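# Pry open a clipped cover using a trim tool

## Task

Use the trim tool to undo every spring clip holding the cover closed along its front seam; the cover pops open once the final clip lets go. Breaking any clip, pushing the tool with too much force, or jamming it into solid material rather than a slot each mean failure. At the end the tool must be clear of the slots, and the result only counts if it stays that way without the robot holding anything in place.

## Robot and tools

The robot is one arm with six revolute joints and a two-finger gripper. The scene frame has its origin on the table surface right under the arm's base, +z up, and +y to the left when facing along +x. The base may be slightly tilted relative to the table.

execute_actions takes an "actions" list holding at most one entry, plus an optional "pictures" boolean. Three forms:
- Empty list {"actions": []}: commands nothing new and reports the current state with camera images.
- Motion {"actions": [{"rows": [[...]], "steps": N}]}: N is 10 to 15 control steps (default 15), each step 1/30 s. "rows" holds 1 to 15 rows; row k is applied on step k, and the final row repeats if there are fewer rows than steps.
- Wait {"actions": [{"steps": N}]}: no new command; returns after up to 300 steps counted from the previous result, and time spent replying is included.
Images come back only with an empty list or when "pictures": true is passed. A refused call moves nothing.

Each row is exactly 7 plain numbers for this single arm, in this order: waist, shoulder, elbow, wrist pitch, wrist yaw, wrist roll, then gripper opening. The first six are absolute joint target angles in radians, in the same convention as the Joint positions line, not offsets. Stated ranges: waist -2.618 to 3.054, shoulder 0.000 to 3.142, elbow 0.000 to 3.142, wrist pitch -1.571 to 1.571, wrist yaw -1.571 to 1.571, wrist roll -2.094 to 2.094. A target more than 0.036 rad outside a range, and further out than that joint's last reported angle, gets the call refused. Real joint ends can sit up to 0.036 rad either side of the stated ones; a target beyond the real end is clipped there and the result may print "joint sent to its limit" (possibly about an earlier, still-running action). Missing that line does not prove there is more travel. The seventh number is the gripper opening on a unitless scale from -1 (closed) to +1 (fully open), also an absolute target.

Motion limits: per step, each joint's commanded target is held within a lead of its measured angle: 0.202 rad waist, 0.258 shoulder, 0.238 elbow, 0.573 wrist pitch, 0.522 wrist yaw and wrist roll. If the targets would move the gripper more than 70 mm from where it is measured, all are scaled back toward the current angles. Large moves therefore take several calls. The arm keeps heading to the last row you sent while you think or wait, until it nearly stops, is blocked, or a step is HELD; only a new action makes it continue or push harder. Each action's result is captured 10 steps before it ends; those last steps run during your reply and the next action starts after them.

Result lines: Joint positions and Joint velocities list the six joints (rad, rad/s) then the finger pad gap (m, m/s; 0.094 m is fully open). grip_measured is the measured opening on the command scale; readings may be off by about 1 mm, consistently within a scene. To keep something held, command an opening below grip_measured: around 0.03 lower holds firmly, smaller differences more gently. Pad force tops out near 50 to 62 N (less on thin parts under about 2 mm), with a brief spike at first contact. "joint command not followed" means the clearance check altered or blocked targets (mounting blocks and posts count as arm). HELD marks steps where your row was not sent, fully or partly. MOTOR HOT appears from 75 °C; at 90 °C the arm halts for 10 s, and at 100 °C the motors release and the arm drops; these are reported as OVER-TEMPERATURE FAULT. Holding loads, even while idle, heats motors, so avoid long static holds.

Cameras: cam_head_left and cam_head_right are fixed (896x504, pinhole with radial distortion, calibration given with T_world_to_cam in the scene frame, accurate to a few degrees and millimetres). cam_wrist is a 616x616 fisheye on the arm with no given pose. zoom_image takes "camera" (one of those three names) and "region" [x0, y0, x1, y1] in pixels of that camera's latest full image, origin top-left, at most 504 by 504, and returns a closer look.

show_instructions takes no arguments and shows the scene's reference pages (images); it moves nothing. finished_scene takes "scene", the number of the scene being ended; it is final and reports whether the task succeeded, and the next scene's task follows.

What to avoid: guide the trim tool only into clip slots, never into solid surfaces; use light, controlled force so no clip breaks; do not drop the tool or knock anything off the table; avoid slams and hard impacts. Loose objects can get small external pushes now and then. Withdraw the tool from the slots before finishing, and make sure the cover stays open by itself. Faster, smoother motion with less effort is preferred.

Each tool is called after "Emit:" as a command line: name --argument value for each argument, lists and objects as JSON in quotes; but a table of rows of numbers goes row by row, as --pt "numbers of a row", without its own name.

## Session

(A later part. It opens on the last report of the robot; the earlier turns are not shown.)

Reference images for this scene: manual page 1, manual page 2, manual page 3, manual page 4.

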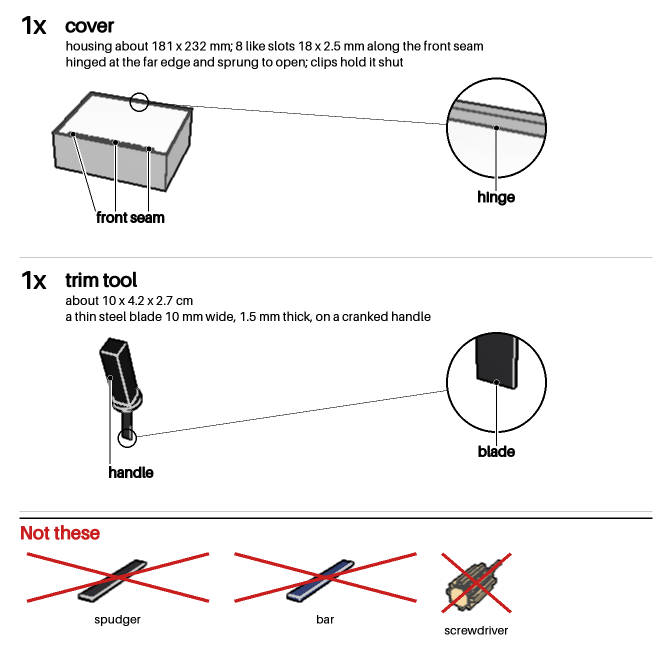

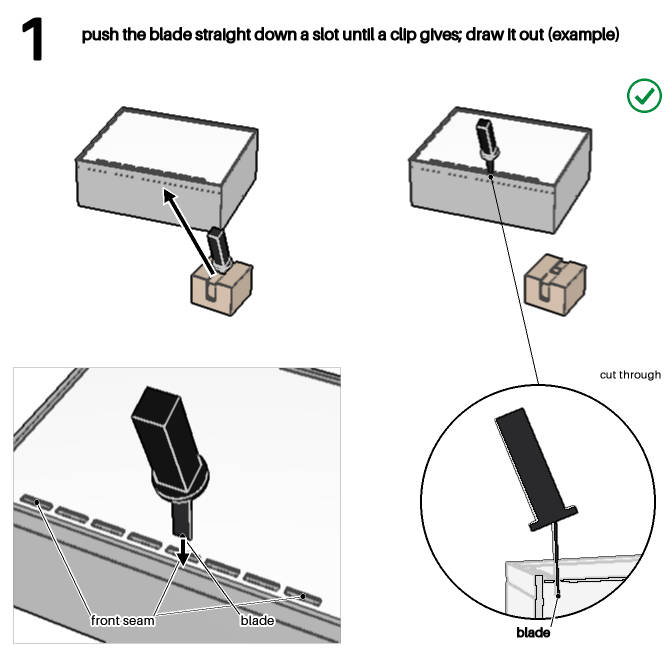

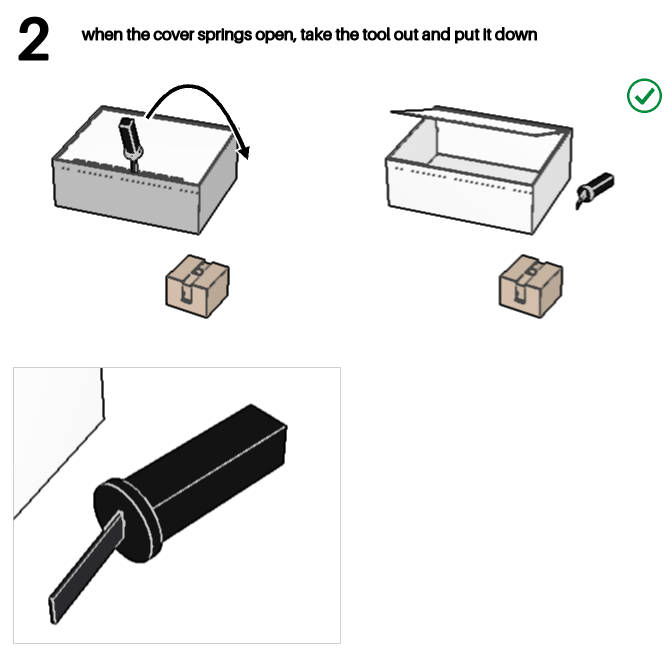

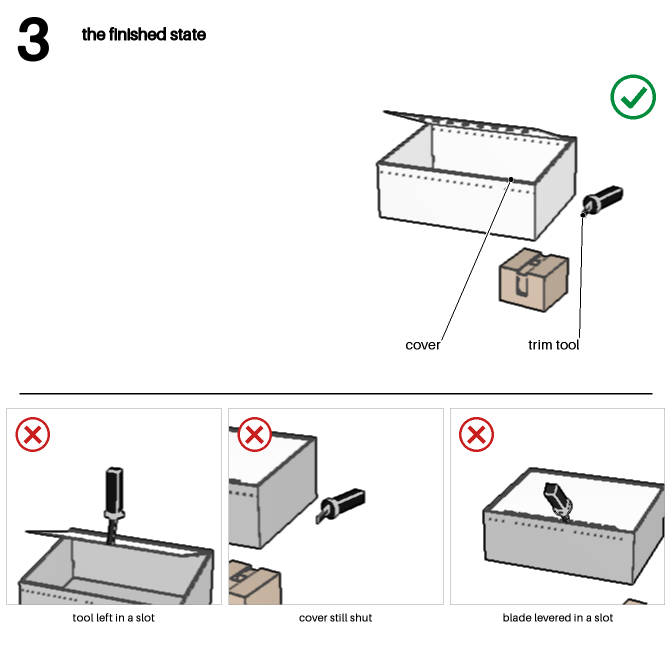

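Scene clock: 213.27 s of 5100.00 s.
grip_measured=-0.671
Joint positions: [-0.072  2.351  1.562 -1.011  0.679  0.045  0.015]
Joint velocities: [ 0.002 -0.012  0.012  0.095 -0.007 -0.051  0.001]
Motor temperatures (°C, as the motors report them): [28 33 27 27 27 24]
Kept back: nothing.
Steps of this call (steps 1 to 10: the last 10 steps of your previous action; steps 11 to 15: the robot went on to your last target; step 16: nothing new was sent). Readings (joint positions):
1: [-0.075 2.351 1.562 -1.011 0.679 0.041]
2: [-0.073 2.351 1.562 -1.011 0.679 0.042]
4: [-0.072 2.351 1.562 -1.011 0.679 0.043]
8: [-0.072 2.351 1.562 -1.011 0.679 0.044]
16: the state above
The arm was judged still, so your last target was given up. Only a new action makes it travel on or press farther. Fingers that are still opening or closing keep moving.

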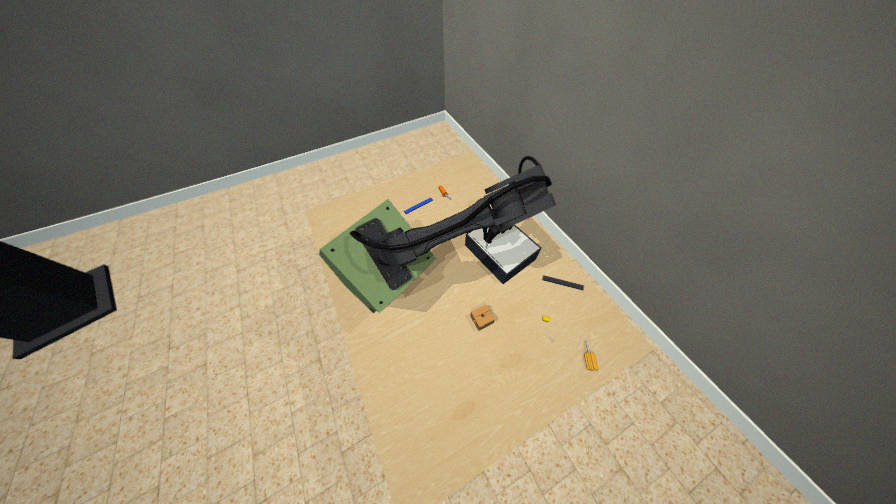

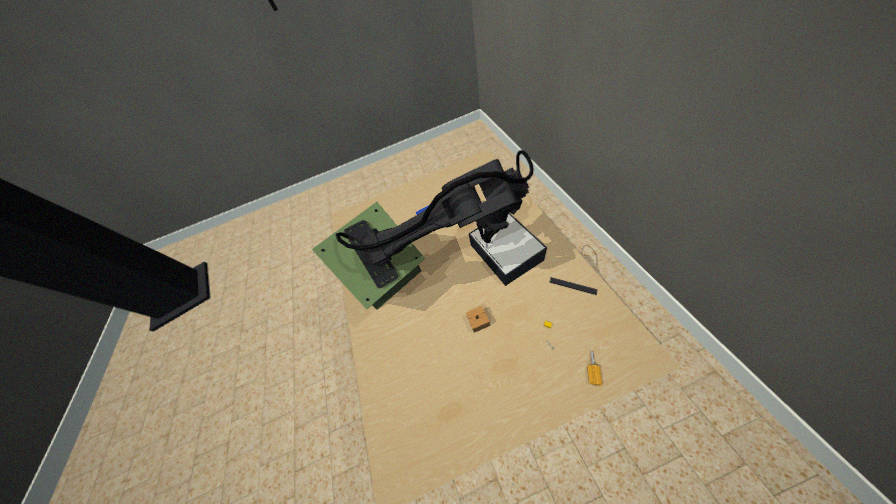

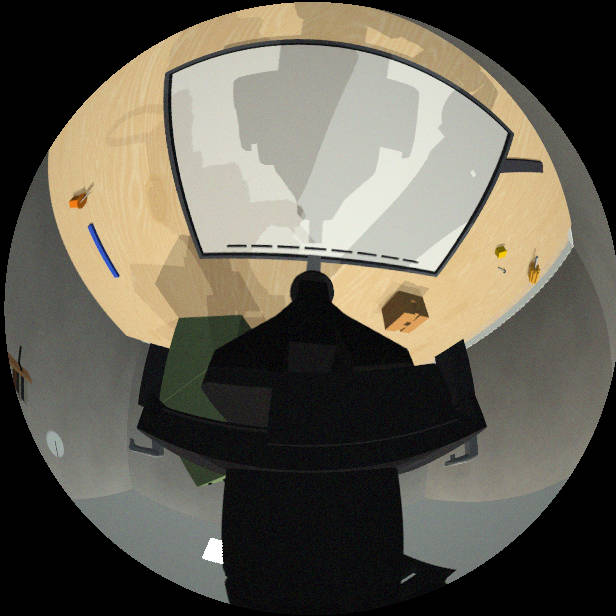

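Emit:
execute_actions --actions '[{"rows":[[-0.085,2.379,1.562,-0.975,0.672,0.035,-0.715],[-0.087,2.383,1.562,-0.971,0.672,0.033,-0.715],[-0.089,2.387,1.562,-0.967,0.672,0.031,-0.715],[-0.091,2.390,1.562,-0.964,0.672,0.029,-0.715],[-0.069,2.372,1.562,-0.985,0.672,0.033,-0.715]],"steps":13}]'

Emit:
execute_actions --actions '[{"steps":14}]' --pictures true

Emit:
zoom_image --camera "cam_wrist" --region '[285, 235, 335, 275]'

Scene clock: 213.83 s of 5100.00 s.
grip_measured=-0.671
Joint positions: [-0.078  2.358  1.562 -1.001  0.679  0.043  0.015]
Joint velocities: [-0.105  0.11  -0.012  0.095 -0.037 -0.051  0.   ]
Motor temperatures (°C, as the motors report them): [28 33 27 27 27 24]
Steps of this call (steps 1 to 14: nothing new was sent; steps 15 to 17: the first 3 steps of this action). Readings (joint positions):
15: [-0.073 2.353 1.562 -1.010 0.679 0.045]
16: [-0.075 2.355 1.562 -1.005 0.679 0.044]
17: the state above

Scene clock: 214.30 s of 5100.00 s.
grip_measured=-0.671
Joint positions: [-0.084  2.367  1.562 -0.996  0.679  0.042  0.015]
Joint velocities: [ 0.012  0.002  0.002 -0.007  0.037 -0.081 -0.   ]
Motor temperatures (°C, as the motors report them): [28 33 27 27 27 24]
Kept back: nothing.
Steps of this call (steps 1 to 10: the last 10 steps of your previous action; steps 11 to 14: the robot went on to your last target). Readings (joint positions):
1: [-0.082 2.362 1.562 -0.997 0.679 0.042]
2: [-0.084 2.365 1.562 -0.996 0.679 0.042]
4: [-0.085 2.367 1.562 -0.996 0.679 0.042]
8: [-0.084 2.367 1.562 -0.996 0.679 0.042]
14: the state above

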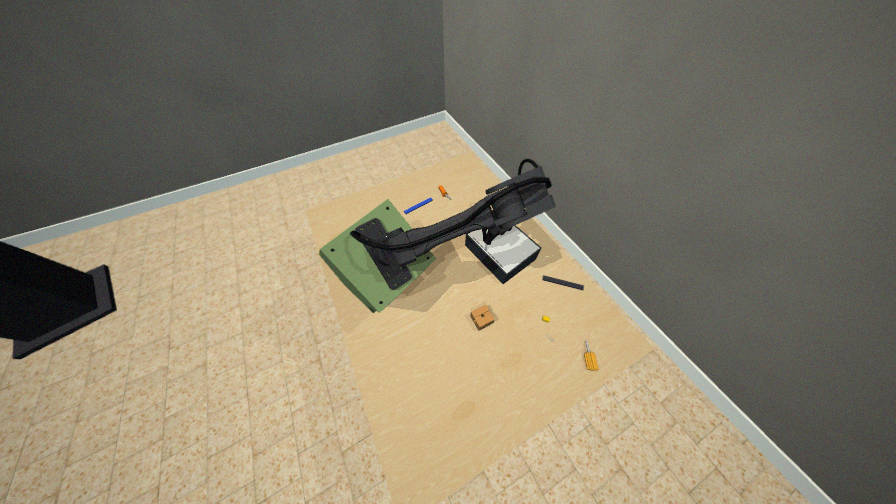

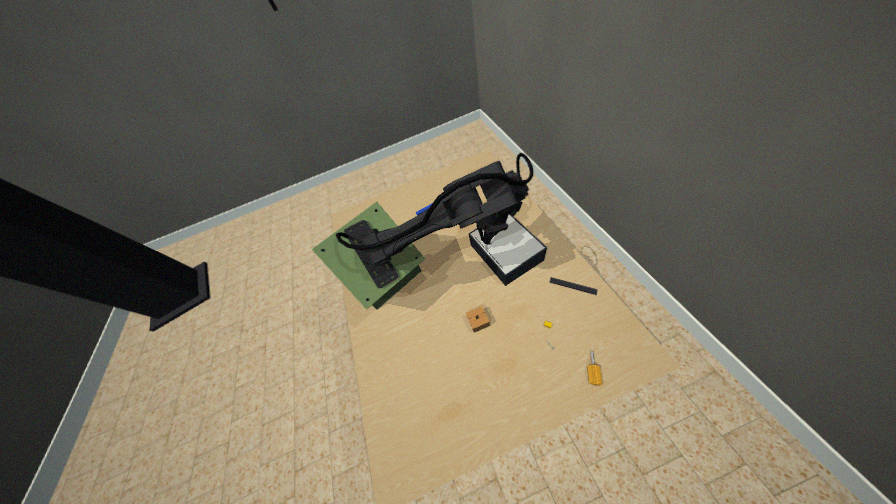

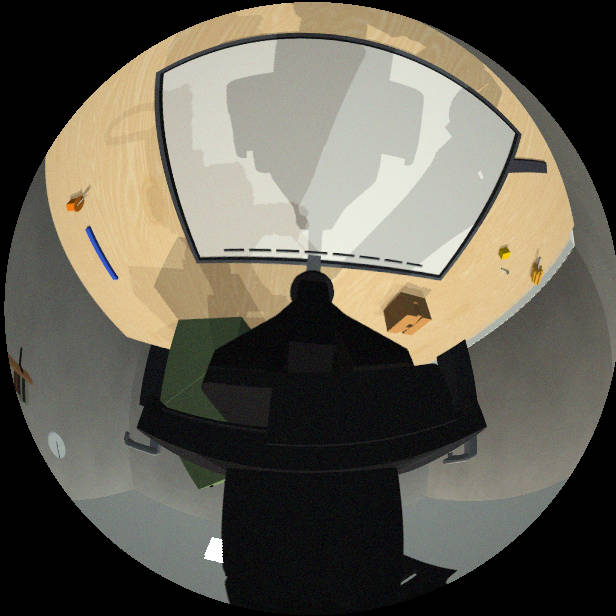

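Region (285, 235, 335, 275) of cam_wrist's 616x616 image, scaled by 10.080, with more detail than that image has; it fills the top 403 rows of this view, and the rest is white.

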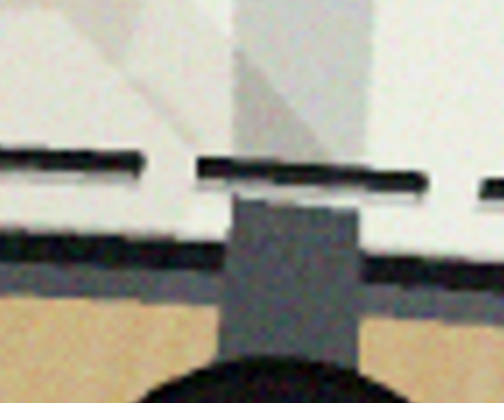

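Emit:
execute_actions --actions '[{"rows":[[-0.097,2.395,1.562,-0.958,0.672,0.033,-0.715],[-0.099,2.398,1.562,-0.955,0.672,0.031,-0.715],[-0.075,2.379,1.562,-0.975,0.672,0.034,-0.715]],"steps":12}]'

Emit:
execute_actions --actions '[{"steps":14}]' --pictures true

Emit:
zoom_image --camera "cam_wrist" --region '[285, 235, 335, 275]'

Scene clock: 214.87 s of 5100.00 s.
grip_measured=-0.671
Joint positions: [-0.087  2.37   1.562 -0.99   0.679  0.041  0.015]
Joint velocities: [-0.071  0.071 -0.002  0.139 -0.007 -0.007  0.   ]
Motor temperatures (°C, as the motors report them): [28 33 27 27 27 24]
Steps of this call (steps 1 to 15: the robot went on to your last target; steps 16 to 17: the first 2 steps of this action). Readings (joint positions):
16: [-0.085 2.368 1.562 -0.994 0.679 0.042]
17: the state above

Scene clock: 215.33 s of 5100.00 s.
grip_measured=-0.671
Joint positions: [-0.088  2.372  1.562 -0.988  0.679  0.041  0.015]
Joint velocities: [-0.007  0.007 -0.017  0.022 -0.095  0.022 -0.   ]
Motor temperatures (°C, as the motors report them): [28 33 27 27 27 24]
Kept back: nothing.
Steps of this call (steps 1 to 10: the last 10 steps of your previous action; steps 11 to 14: the robot went on to your last target). Readings (joint positions):
1: [-0.088 2.371 1.562 -0.988 0.679 0.041]
2: [-0.088 2.372 1.562 -0.988 0.679 0.041]
4: [-0.088 2.372 1.562 -0.988 0.679 0.041]
8: [-0.088 2.372 1.562 -0.988 0.679 0.041]
14: the state above

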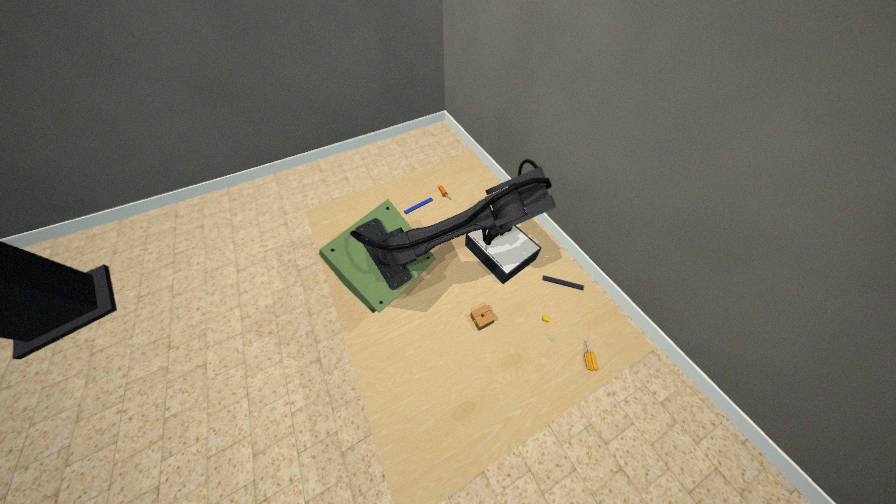

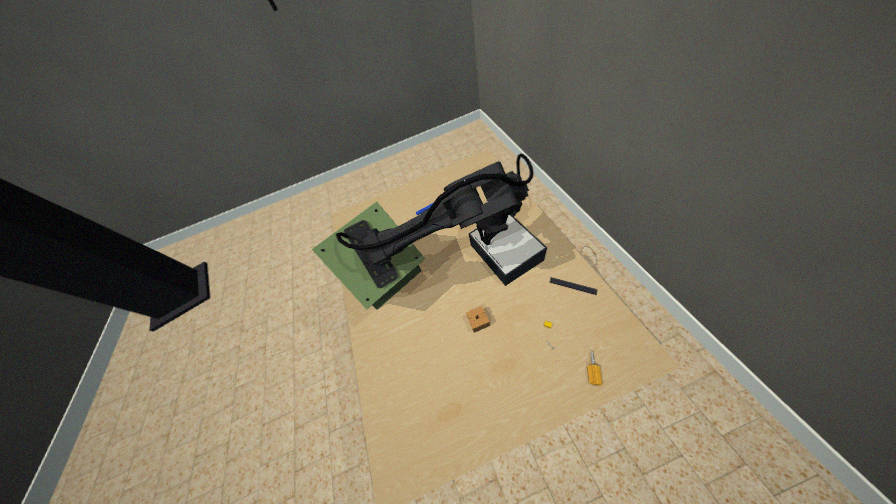

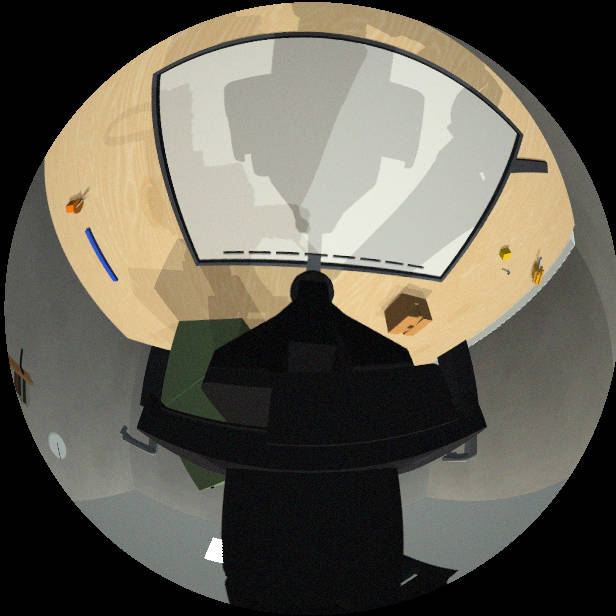

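Region (285, 235, 335, 275) of cam_wrist's 616x616 image, scaled by 10.080, with more detail than that image has; it fills the top 403 rows of this view, and the rest is white.

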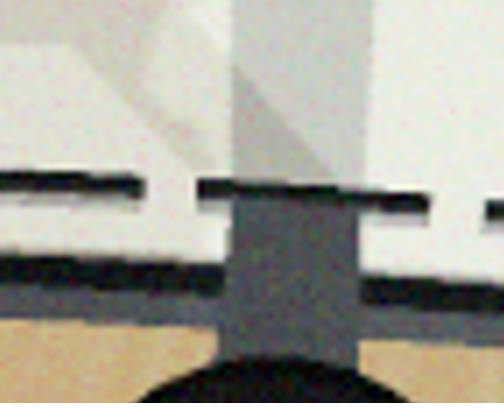

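Emit:
execute_actions --actions '[{"rows":[[-0.101,2.400,1.562,-0.952,0.672,0.032,-0.715],[-0.103,2.403,1.562,-0.949,0.672,0.030,-0.715],[-0.105,2.406,1.562,-0.946,0.672,0.028,-0.715],[-0.082,2.388,1.562,-0.968,0.672,0.033,-0.715]],"steps":12}]'

Emit:
execute_actions --actions '[{"steps":14}]' --pictures true

Emit:
zoom_image --camera "cam_wrist" --region '[285, 235, 335, 275]'

Scene clock: 215.77 s of 5100.00 s.
grip_measured=-0.671
Joint positions: [-0.091  2.375  1.562 -0.982  0.679  0.041  0.015]
Joint velocities: [-0.076  0.081  0.022  0.11   0.037  0.066  0.001]
Motor temperatures (°C, as the motors report them): [28 33 27 27 27 24]
Steps of this call (steps 1 to 11: the robot went on to your last target; steps 12 to 13: the first 2 steps of this action). Readings (joint positions):
12: [-0.089 2.373 1.562 -0.986 0.679 0.041]
13: the state above

Scene clock: 216.23 s of 5100.00 s.
grip_measured=-0.671
Joint positions: [-0.096  2.38   1.562 -0.972  0.679  0.04   0.015]
Joint velocities: [-0.002 -0.002  0.002 -0.037  0.007  0.022  0.   ]
Motor temperatures (°C, as the motors report them): [28 33 27 27 27 24]
Kept back: nothing.
Steps of this call (steps 1 to 10: the last 10 steps of your previous action; steps 11 to 14: the robot went on to your last target). Readings (joint positions):
1: [-0.094 2.378 1.562 -0.978 0.679 0.040]
2: [-0.095 2.380 1.562 -0.973 0.679 0.040]
4: [-0.096 2.380 1.562 -0.972 0.679 0.040]
8: [-0.096 2.380 1.562 -0.972 0.679 0.040]
14: the state above

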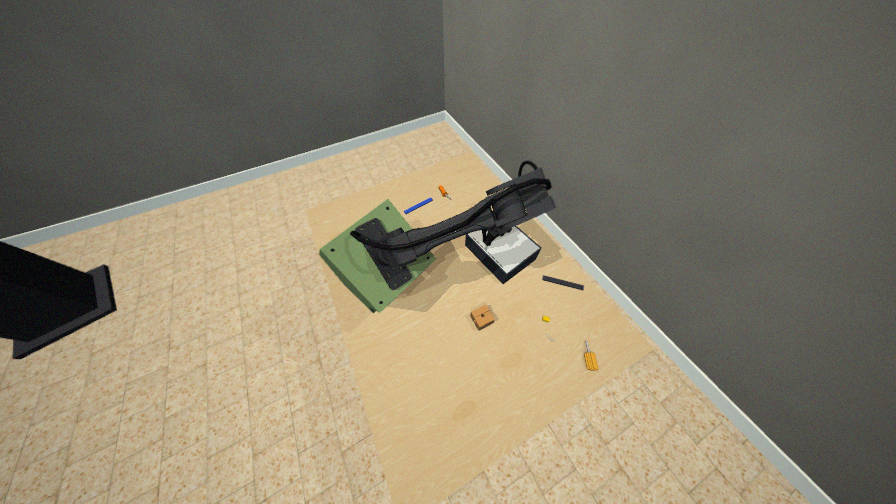

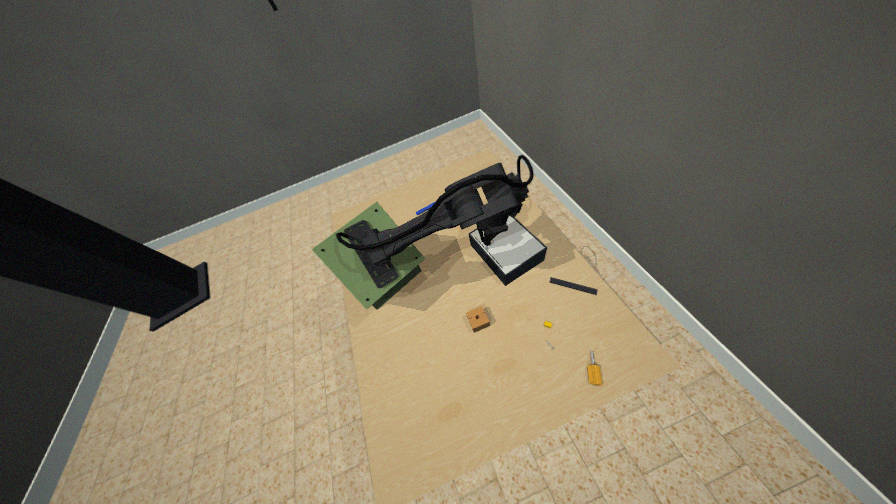

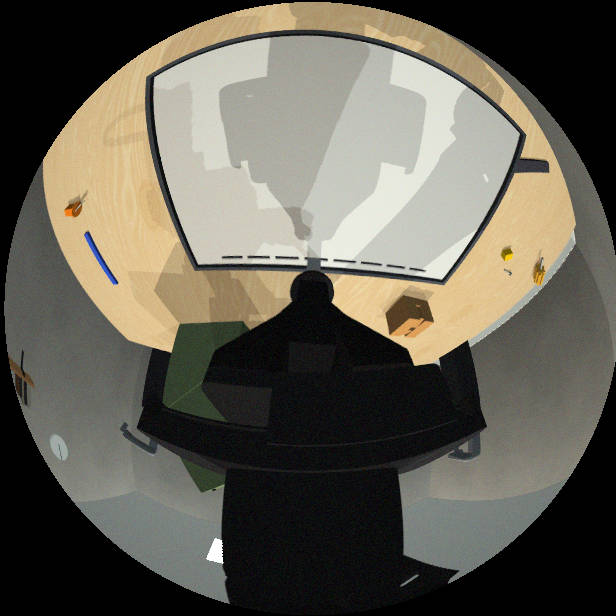

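Region (285, 235, 335, 275) of cam_wrist's 616x616 image, scaled by 10.080, with more detail than that image has; it fills the top 403 rows of this view, and the rest is white.

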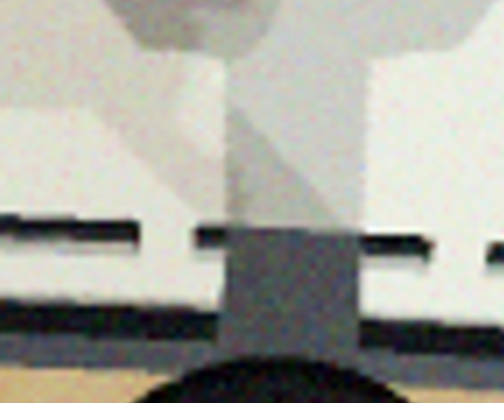

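Emit:
execute_actions --actions '[{"rows":[[-0.109,2.408,1.562,-0.940,0.672,0.031,-0.715],[-0.111,2.411,1.562,-0.938,0.672,0.029,-0.715],[-0.113,2.414,1.562,-0.936,0.672,0.027,-0.715],[-0.088,2.394,1.562,-0.960,0.672,0.032,-0.715]],"steps":12}]'

Emit:
execute_actions --actions '[{"steps":14}]' --pictures true

Emit:
zoom_image --camera "cam_wrist" --region '[285, 235, 335, 275]'

Scene clock: 216.77 s of 5100.00 s.
grip_measured=-0.671
Joint positions: [-0.098  2.383  1.562 -0.969  0.679  0.039  0.015]
Joint velocities: [-0.056  0.061  0.002  0.022 -0.051 -0.066 -0.   ]
Motor temperatures (°C, as the motors report them): [28 33 27 27 27 24]
Steps of this call (steps 1 to 14: the robot went on to your last target; steps 15 to 16: the first 2 steps of this action). Readings (joint positions):
15: [-0.097 2.381 1.562 -0.971 0.679 0.040]
16: the state above

Scene clock: 217.23 s of 5100.00 s.
grip_measured=-0.671
Joint positions: [-0.1    2.384  1.562 -0.966  0.679  0.037  0.015]
Joint velocities: [-0.002 -0.007 -0.017  0.022  0.007  0.007  0.   ]
Motor temperatures (°C, as the motors report them): [28 33 27 27 27 24]
Kept back: nothing.
Steps of this call (steps 1 to 10: the last 10 steps of your previous action; steps 11 to 14: the robot went on to your last target). Readings (joint positions):
1: [-0.100 2.384 1.562 -0.967 0.679 0.038]
2: [-0.100 2.384 1.562 -0.966 0.679 0.038]
4: [-0.100 2.384 1.562 -0.966 0.679 0.037]
8: [-0.100 2.384 1.562 -0.966 0.679 0.037]
14: the state above

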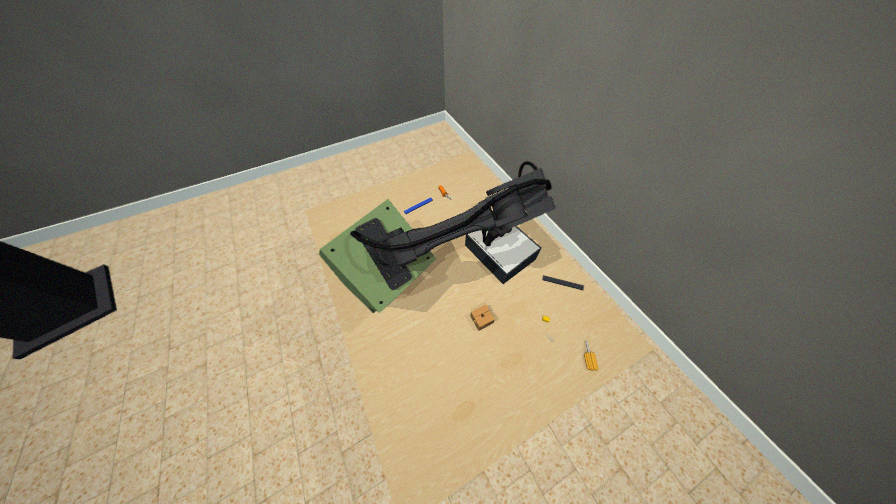

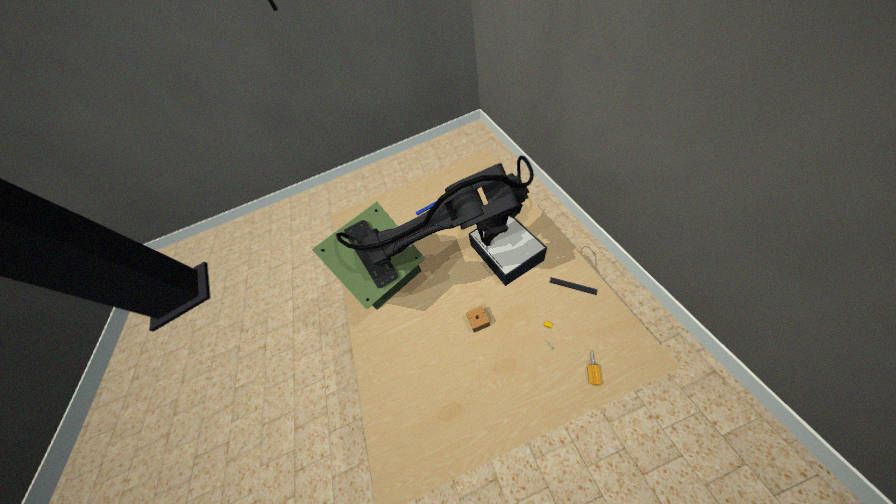

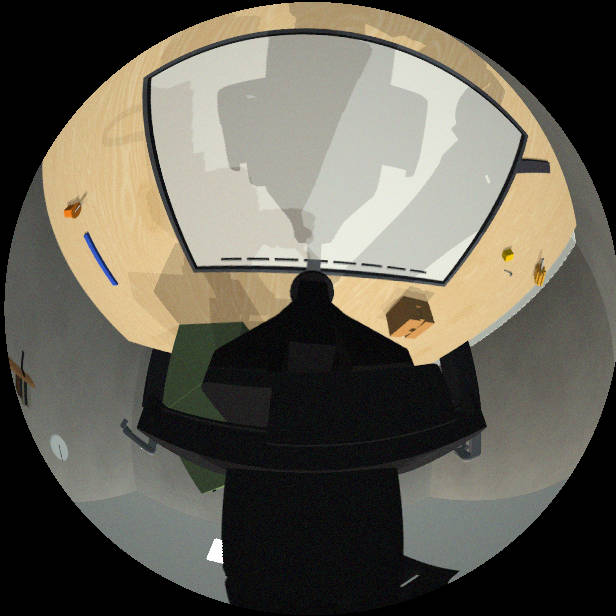

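Region (285, 235, 335, 275) of cam_wrist's 616x616 image, scaled by 10.080, with more detail than that image has; it fills the top 403 rows of this view, and the rest is white.

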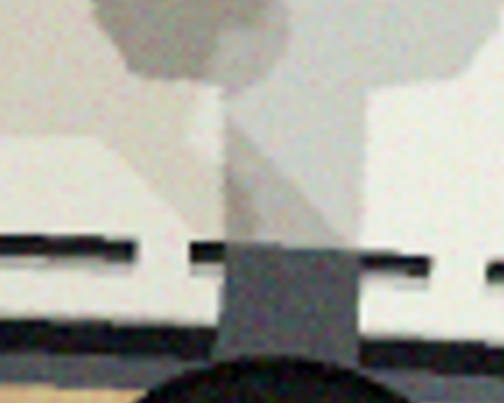

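Emit:
execute_actions --actions '[{"rows":[[-0.115,2.412,1.562,-0.936,0.672,0.028,-0.715],[-0.120,2.418,1.562,-0.934,0.672,0.026,-0.715],[-0.124,2.424,1.562,-0.932,0.672,0.025,-0.715],[-0.127,2.428,1.562,-0.932,0.672,0.025,-0.715],[-0.129,2.430,1.562,-0.932,0.672,0.025,-0.715],[-0.090,2.396,1.562,-0.958,0.672,0.030,-0.715]],"steps":14}]'

Emit:
execute_actions --actions '[{"steps":14}]' --pictures true

Emit:
zoom_image --camera "cam_wrist" --region '[285, 235, 335, 275]'

Scene clock: 217.83 s of 5100.00 s.
grip_measured=-0.671
Joint positions: [-0.103  2.387  1.562 -0.963  0.678  0.033  0.015]
Joint velocities: [-0.027  0.037  0.002  0.037 -0.022 -0.022  0.001]
Motor temperatures (°C, as the motors report them): [28 33 27 27 27 24]
Steps of this call (steps 1 to 14: the robot went on to your last target; steps 15 to 18: the first 4 steps of this action). Readings (joint positions):
15: [-0.100 2.384 1.562 -0.966 0.679 0.037]
16: [-0.101 2.384 1.562 -0.966 0.679 0.035]
18: the state above

Scene clock: 218.30 s of 5100.00 s.
grip_measured=-0.671
Joint positions: [-0.101  2.387  1.562 -0.963  0.68   0.032  0.015]
Joint velocities: [-0.002 -0.012 -0.002 -0.037  0.022 -0.007  0.001]
Motor temperatures (°C, as the motors report them): [28 33 27 27 27 24]
Kept back: nothing.
Steps of this call (steps 1 to 10: the last 10 steps of your previous action; steps 11 to 14: the robot went on to your last target). Readings (joint positions):
1: [-0.103 2.387 1.562 -0.963 0.678 0.032]
2: [-0.102 2.387 1.562 -0.963 0.678 0.032]
4: [-0.101 2.387 1.562 -0.963 0.680 0.032]
8: [-0.101 2.387 1.562 -0.963 0.680 0.032]
14: the state above

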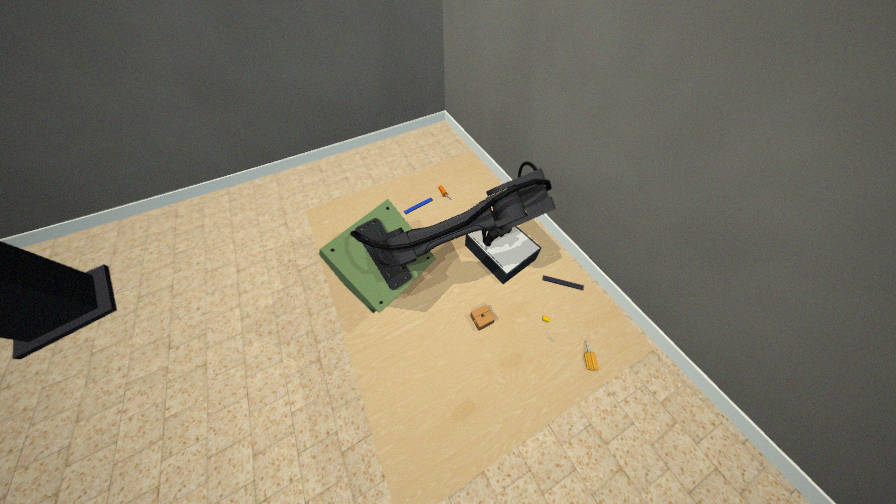

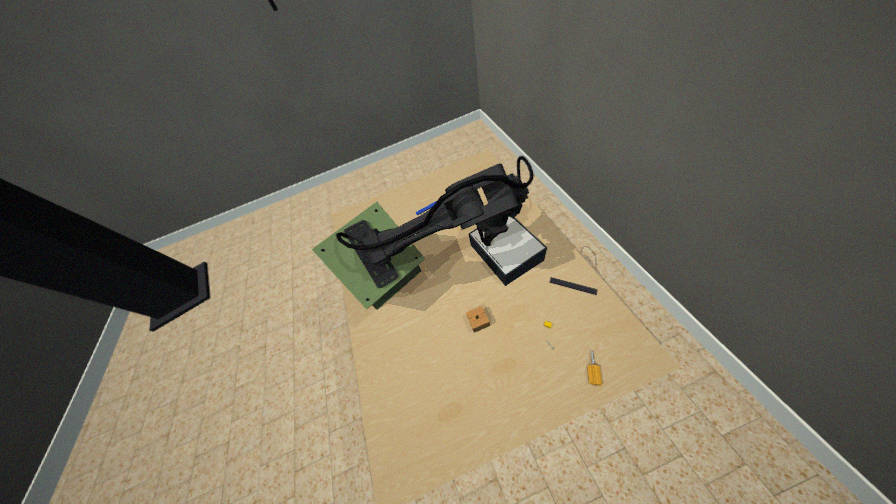

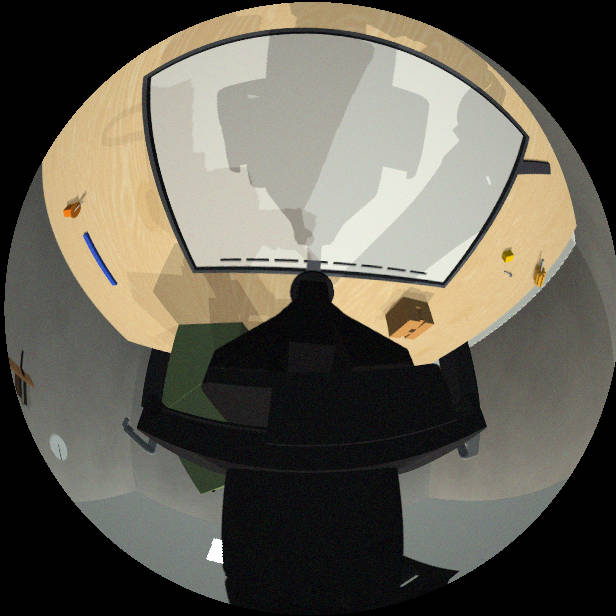

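Region (285, 235, 335, 275) of cam_wrist's 616x616 image, scaled by 10.080, with more detail than that image has; it fills the top 403 rows of this view, and the rest is white.

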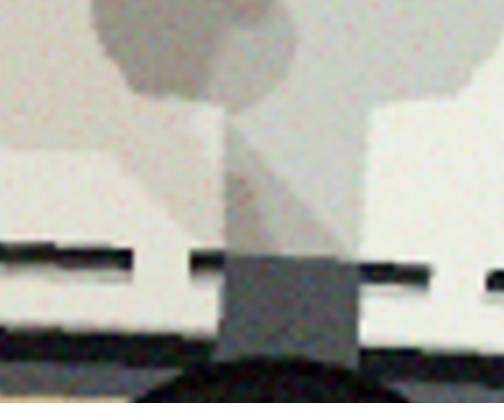

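Emit:
execute_actions --actions '[{"rows":[[-0.092,2.383,1.562,-0.973,0.672,0.024,-0.715],[-0.082,2.377,1.562,-0.981,0.672,0.027,-0.715],[-0.077,2.372,1.562,-0.987,0.672,0.030,-0.715],[-0.074,2.367,1.562,-0.993,0.672,0.033,-0.715],[-0.071,2.363,1.562,-0.998,0.672,0.036,-0.715],[-0.068,2.359,1.562,-1.003,0.672,0.039,-0.715],[-0.065,2.355,1.562,-1.008,0.672,0.042,-0.715],[-0.062,2.351,1.562,-1.013,0.672,0.044,-0.715],[-0.059,2.347,1.562,-1.018,0.672,0.046,-0.715],[-0.057,2.344,1.562,-1.023,0.672,0.048,-0.715]],"steps":15}]'

Emit:
execute_actions --actions '[{"steps":18}]'

Scene clock: 219.17 s of 5100.00 s.
grip_measured=-0.671
Joint positions: [-0.099  2.387  1.562 -0.964  0.682  0.031  0.015]
Joint velocities: [-0.012  0.012  0.012  0.066  0.007 -0.022  0.001]
Motor temperatures (°C, as the motors report them): [28 33 27 27 27 24]
Steps of this call (steps 1 to 15: the robot went on to your last target; steps 16 to 21: nothing new was sent; steps 22 to 26: the first 5 steps of this action). Readings (joint positions):
22: [-0.101 2.387 1.562 -0.963 0.680 0.031]
23: [-0.100 2.387 1.562 -0.963 0.680 0.031]
25: [-0.099 2.387 1.562 -0.964 0.682 0.031]
26: the state above

Scene clock: 219.77 s of 5100.00 s.
grip_measured=-0.671
Joint positions: [-0.075  2.359  1.562 -1.006  0.683  0.038  0.015]
Joint velocities: [-0.007 -0.012  0.002 -0.007  0.022  0.007 -0.001]
Motor temperatures (°C, as the motors report them): [28 33 27 27 27 24]
Kept back: nothing.
Steps of this call (steps 1 to 10: the last 10 steps of your previous action; steps 11 to 18: the robot went on to your last target). Readings (joint positions):
1: [-0.099 2.387 1.562 -0.964 0.683 0.031]
2: [-0.098 2.386 1.562 -0.965 0.683 0.031]
4: [-0.097 2.383 1.562 -0.968 0.683 0.032]
8: [-0.082 2.365 1.562 -0.992 0.683 0.036]
18: the state above

Emit:
execute_actions --actions '[{"rows":[[-0.042,2.358,1.562,-1.006,0.665,0.060,-0.715],[-0.037,2.362,1.562,-1.006,0.665,0.070,-0.715],[-0.031,2.370,1.533,-1.006,0.665,0.080,-0.715],[-0.025,2.380,1.531,-0.971,0.665,0.090,-0.715],[-0.020,2.388,1.529,-0.973,0.667,0.099,-0.715],[-0.016,2.393,1.528,-0.979,0.667,0.108,-0.715],[-0.013,2.395,1.527,-0.981,0.667,0.115,-0.715],[-0.011,2.397,1.526,-0.981,0.667,0.121,-0.715],[-0.009,2.397,1.525,-0.981,0.667,0.125,-0.715]],"steps":15}]'

Emit:
execute_actions --actions '[{"steps":20}]' --pictures true

Emit:
zoom_image --camera "cam_wrist" --region '[285, 235, 335, 275]'

Scene clock: 220.87 s of 5100.00 s.
grip_measured=-0.671
Joint positions: [-0.059  2.36   1.562 -1.003  0.68   0.062  0.015]
Joint velocities: [ 0.159  0.017 -0.002  0.125  0.051  0.212  0.   ]
Motor temperatures (°C, as the motors report them): [28 33 27 27 27 24]
Steps of this call (steps 1 to 15: the robot went on to your last target; steps 16 to 28: nothing new was sent; steps 29 to 33: the first 5 steps of this action). Readings (joint positions):
29: [-0.074 2.359 1.562 -1.008 0.682 0.041]
30: [-0.073 2.359 1.562 -1.008 0.682 0.045]
32: [-0.065 2.359 1.562 -1.006 0.681 0.056]
33: the state above

Scene clock: 221.53 s of 5100.00 s.
grip_measured=-0.671
Joint positions: [-0.024  2.386  1.545 -0.997  0.676  0.115  0.015]
Joint velocities: [ 0.002 -0.002 -0.002 -0.037 -0.081 -0.051  0.001]
Motor temperatures (°C, as the motors report them): [28 33 27 27 27 24]
Kept back: nothing.
Steps of this call (steps 1 to 10: the last 10 steps of your previous action; steps 11 to 20: the robot went on to your last target). Readings (joint positions):
1: [-0.052 2.362 1.562 -1.001 0.680 0.070]
2: [-0.046 2.366 1.562 -1.000 0.680 0.077]
4: [-0.034 2.375 1.560 -0.998 0.680 0.090]
8: [-0.024 2.385 1.546 -0.997 0.676 0.105]
20: the state above

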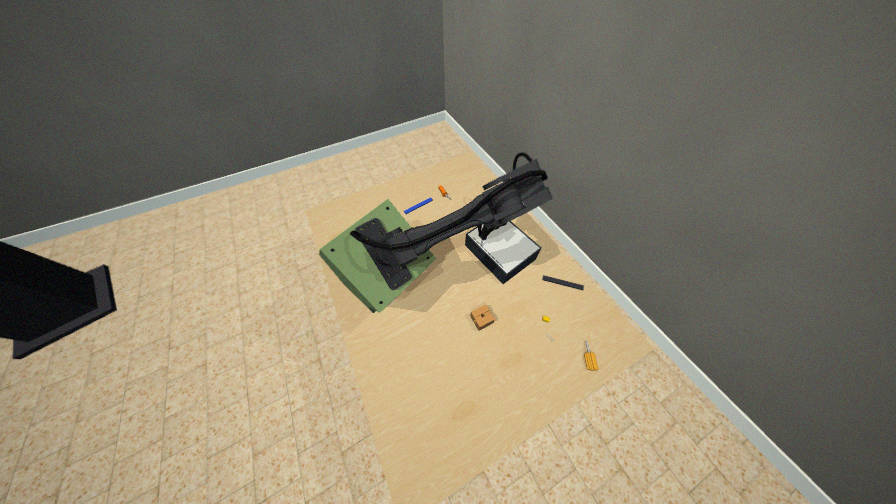

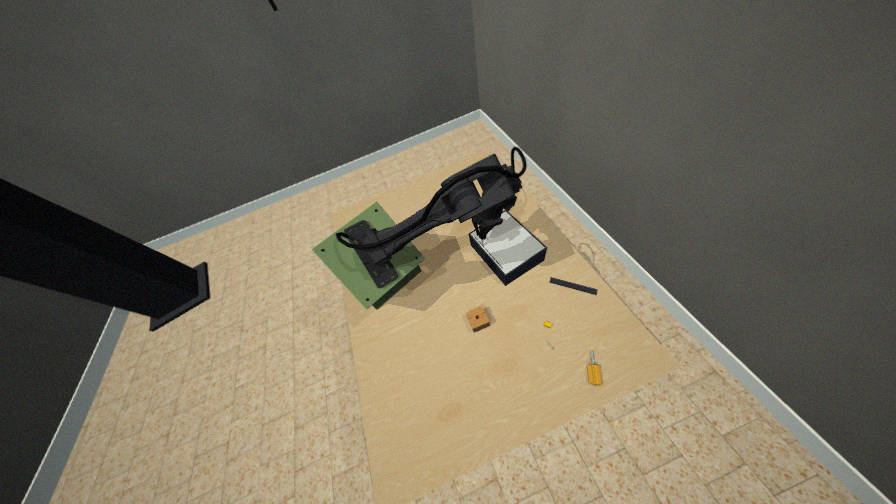

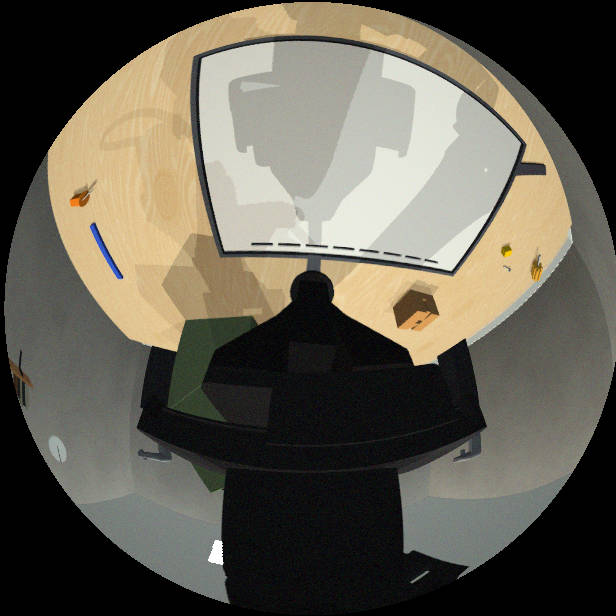

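Region (285, 235, 335, 275) of cam_wrist's 616x616 image, scaled by 10.080, with more detail than that image has; it fills the top 403 rows of this view, and the rest is white.

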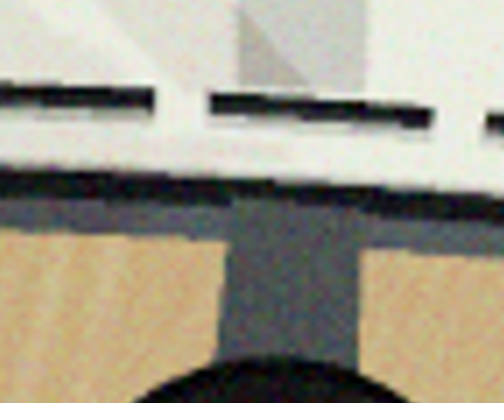

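Emit:
execute_actions --actions '[{"rows":[[-0.044,2.412,1.545,-0.958,0.670,0.105,-0.715],[-0.046,2.415,1.545,-0.952,0.670,0.102,-0.715],[-0.049,2.419,1.545,-0.947,0.670,0.099,-0.715],[-0.052,2.422,1.545,-0.943,0.670,0.097,-0.715],[-0.050,2.410,1.545,-0.945,0.670,0.096,-0.715],[-0.023,2.408,1.545,-0.962,0.670,0.098,-0.715]],"steps":14}]'

Emit:
execute_actions --actions '[{"steps":14}]' --pictures true

Emit:
zoom_image --camera "cam_wrist" --region '[285, 235, 335, 275]'

Scene clock: 222.33 s of 5100.00 s.
grip_measured=-0.671
Joint positions: [-0.039  2.395  1.545 -0.98   0.676  0.112  0.015]
Joint velocities: [-0.178  0.11   0.007  0.081 -0.037 -0.051  0.   ]
Motor temperatures (°C, as the motors report them): [28 33 27 27 27 24]
Steps of this call (steps 1 to 15: the robot went on to your last target; steps 16 to 20: nothing new was sent; steps 21 to 24: the first 4 steps of this action). Readings (joint positions):
21: [-0.026 2.387 1.545 -0.995 0.676 0.115]
22: [-0.029 2.388 1.545 -0.990 0.676 0.115]
24: the state above

Scene clock: 222.80 s of 5100.00 s.
grip_measured=-0.671
Joint positions: [-0.043  2.4    1.545 -0.974  0.675  0.107  0.015]
Joint velocities: [ 0.002 -0.017  0.007  0.022 -0.007  0.037  0.001]
Motor temperatures (°C, as the motors report them): [28 33 27 27 27 24]
Kept back: nothing.
Steps of this call (steps 1 to 10: the last 10 steps of your previous action; steps 11 to 14: the robot went on to your last target). Readings (joint positions):
1: [-0.044 2.398 1.545 -0.976 0.676 0.111]
2: [-0.046 2.400 1.545 -0.976 0.675 0.110]
4: [-0.044 2.400 1.545 -0.974 0.675 0.109]
8: [-0.043 2.400 1.545 -0.974 0.675 0.107]
14: the state above

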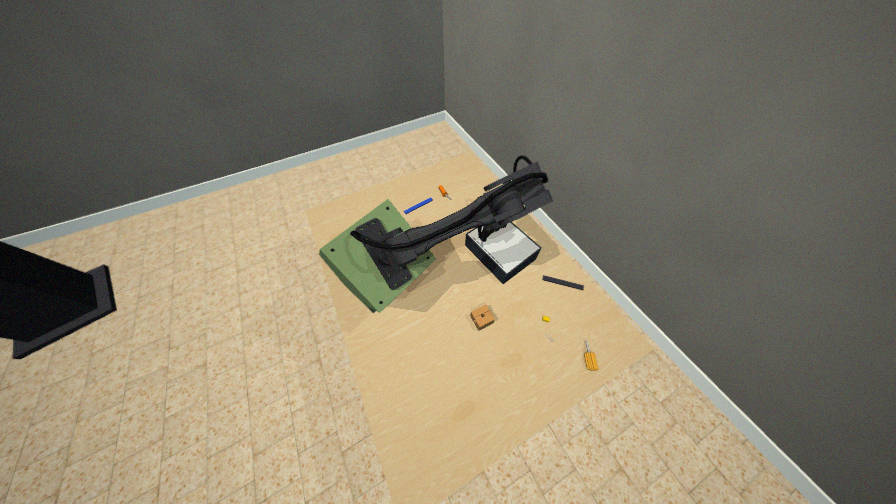

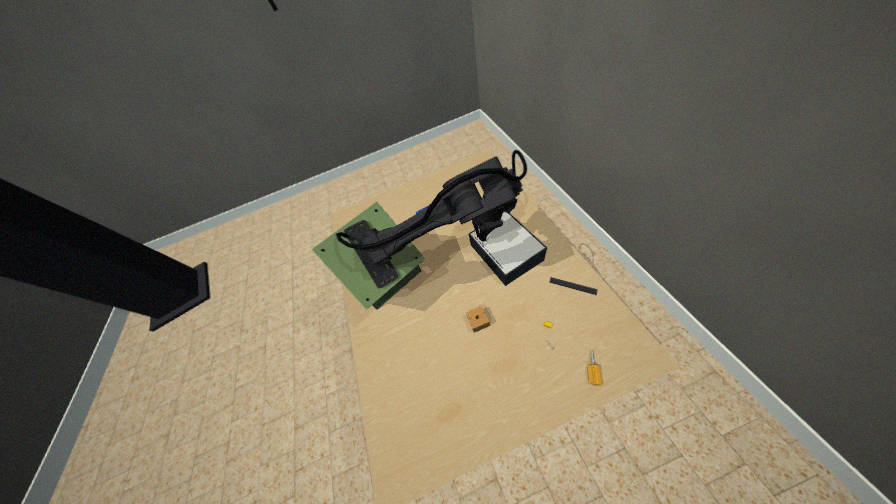

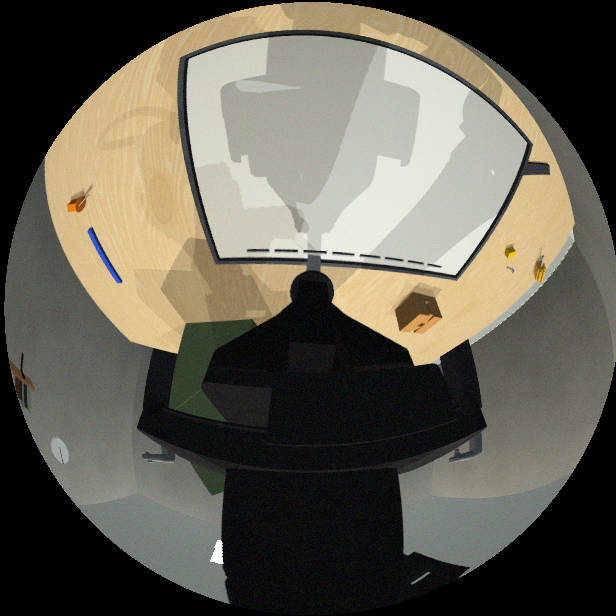

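Region (285, 235, 335, 275) of cam_wrist's 616x616 image, scaled by 10.080, with more detail than that image has; it fills the top 403 rows of this view, and the rest is white.

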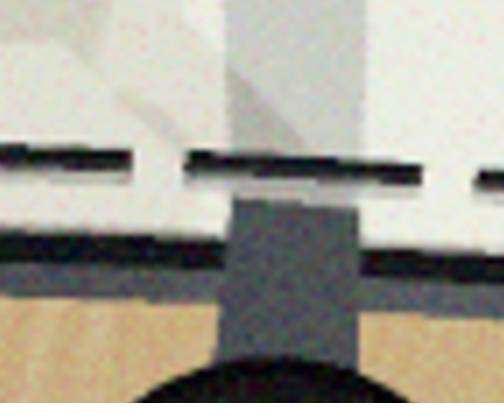

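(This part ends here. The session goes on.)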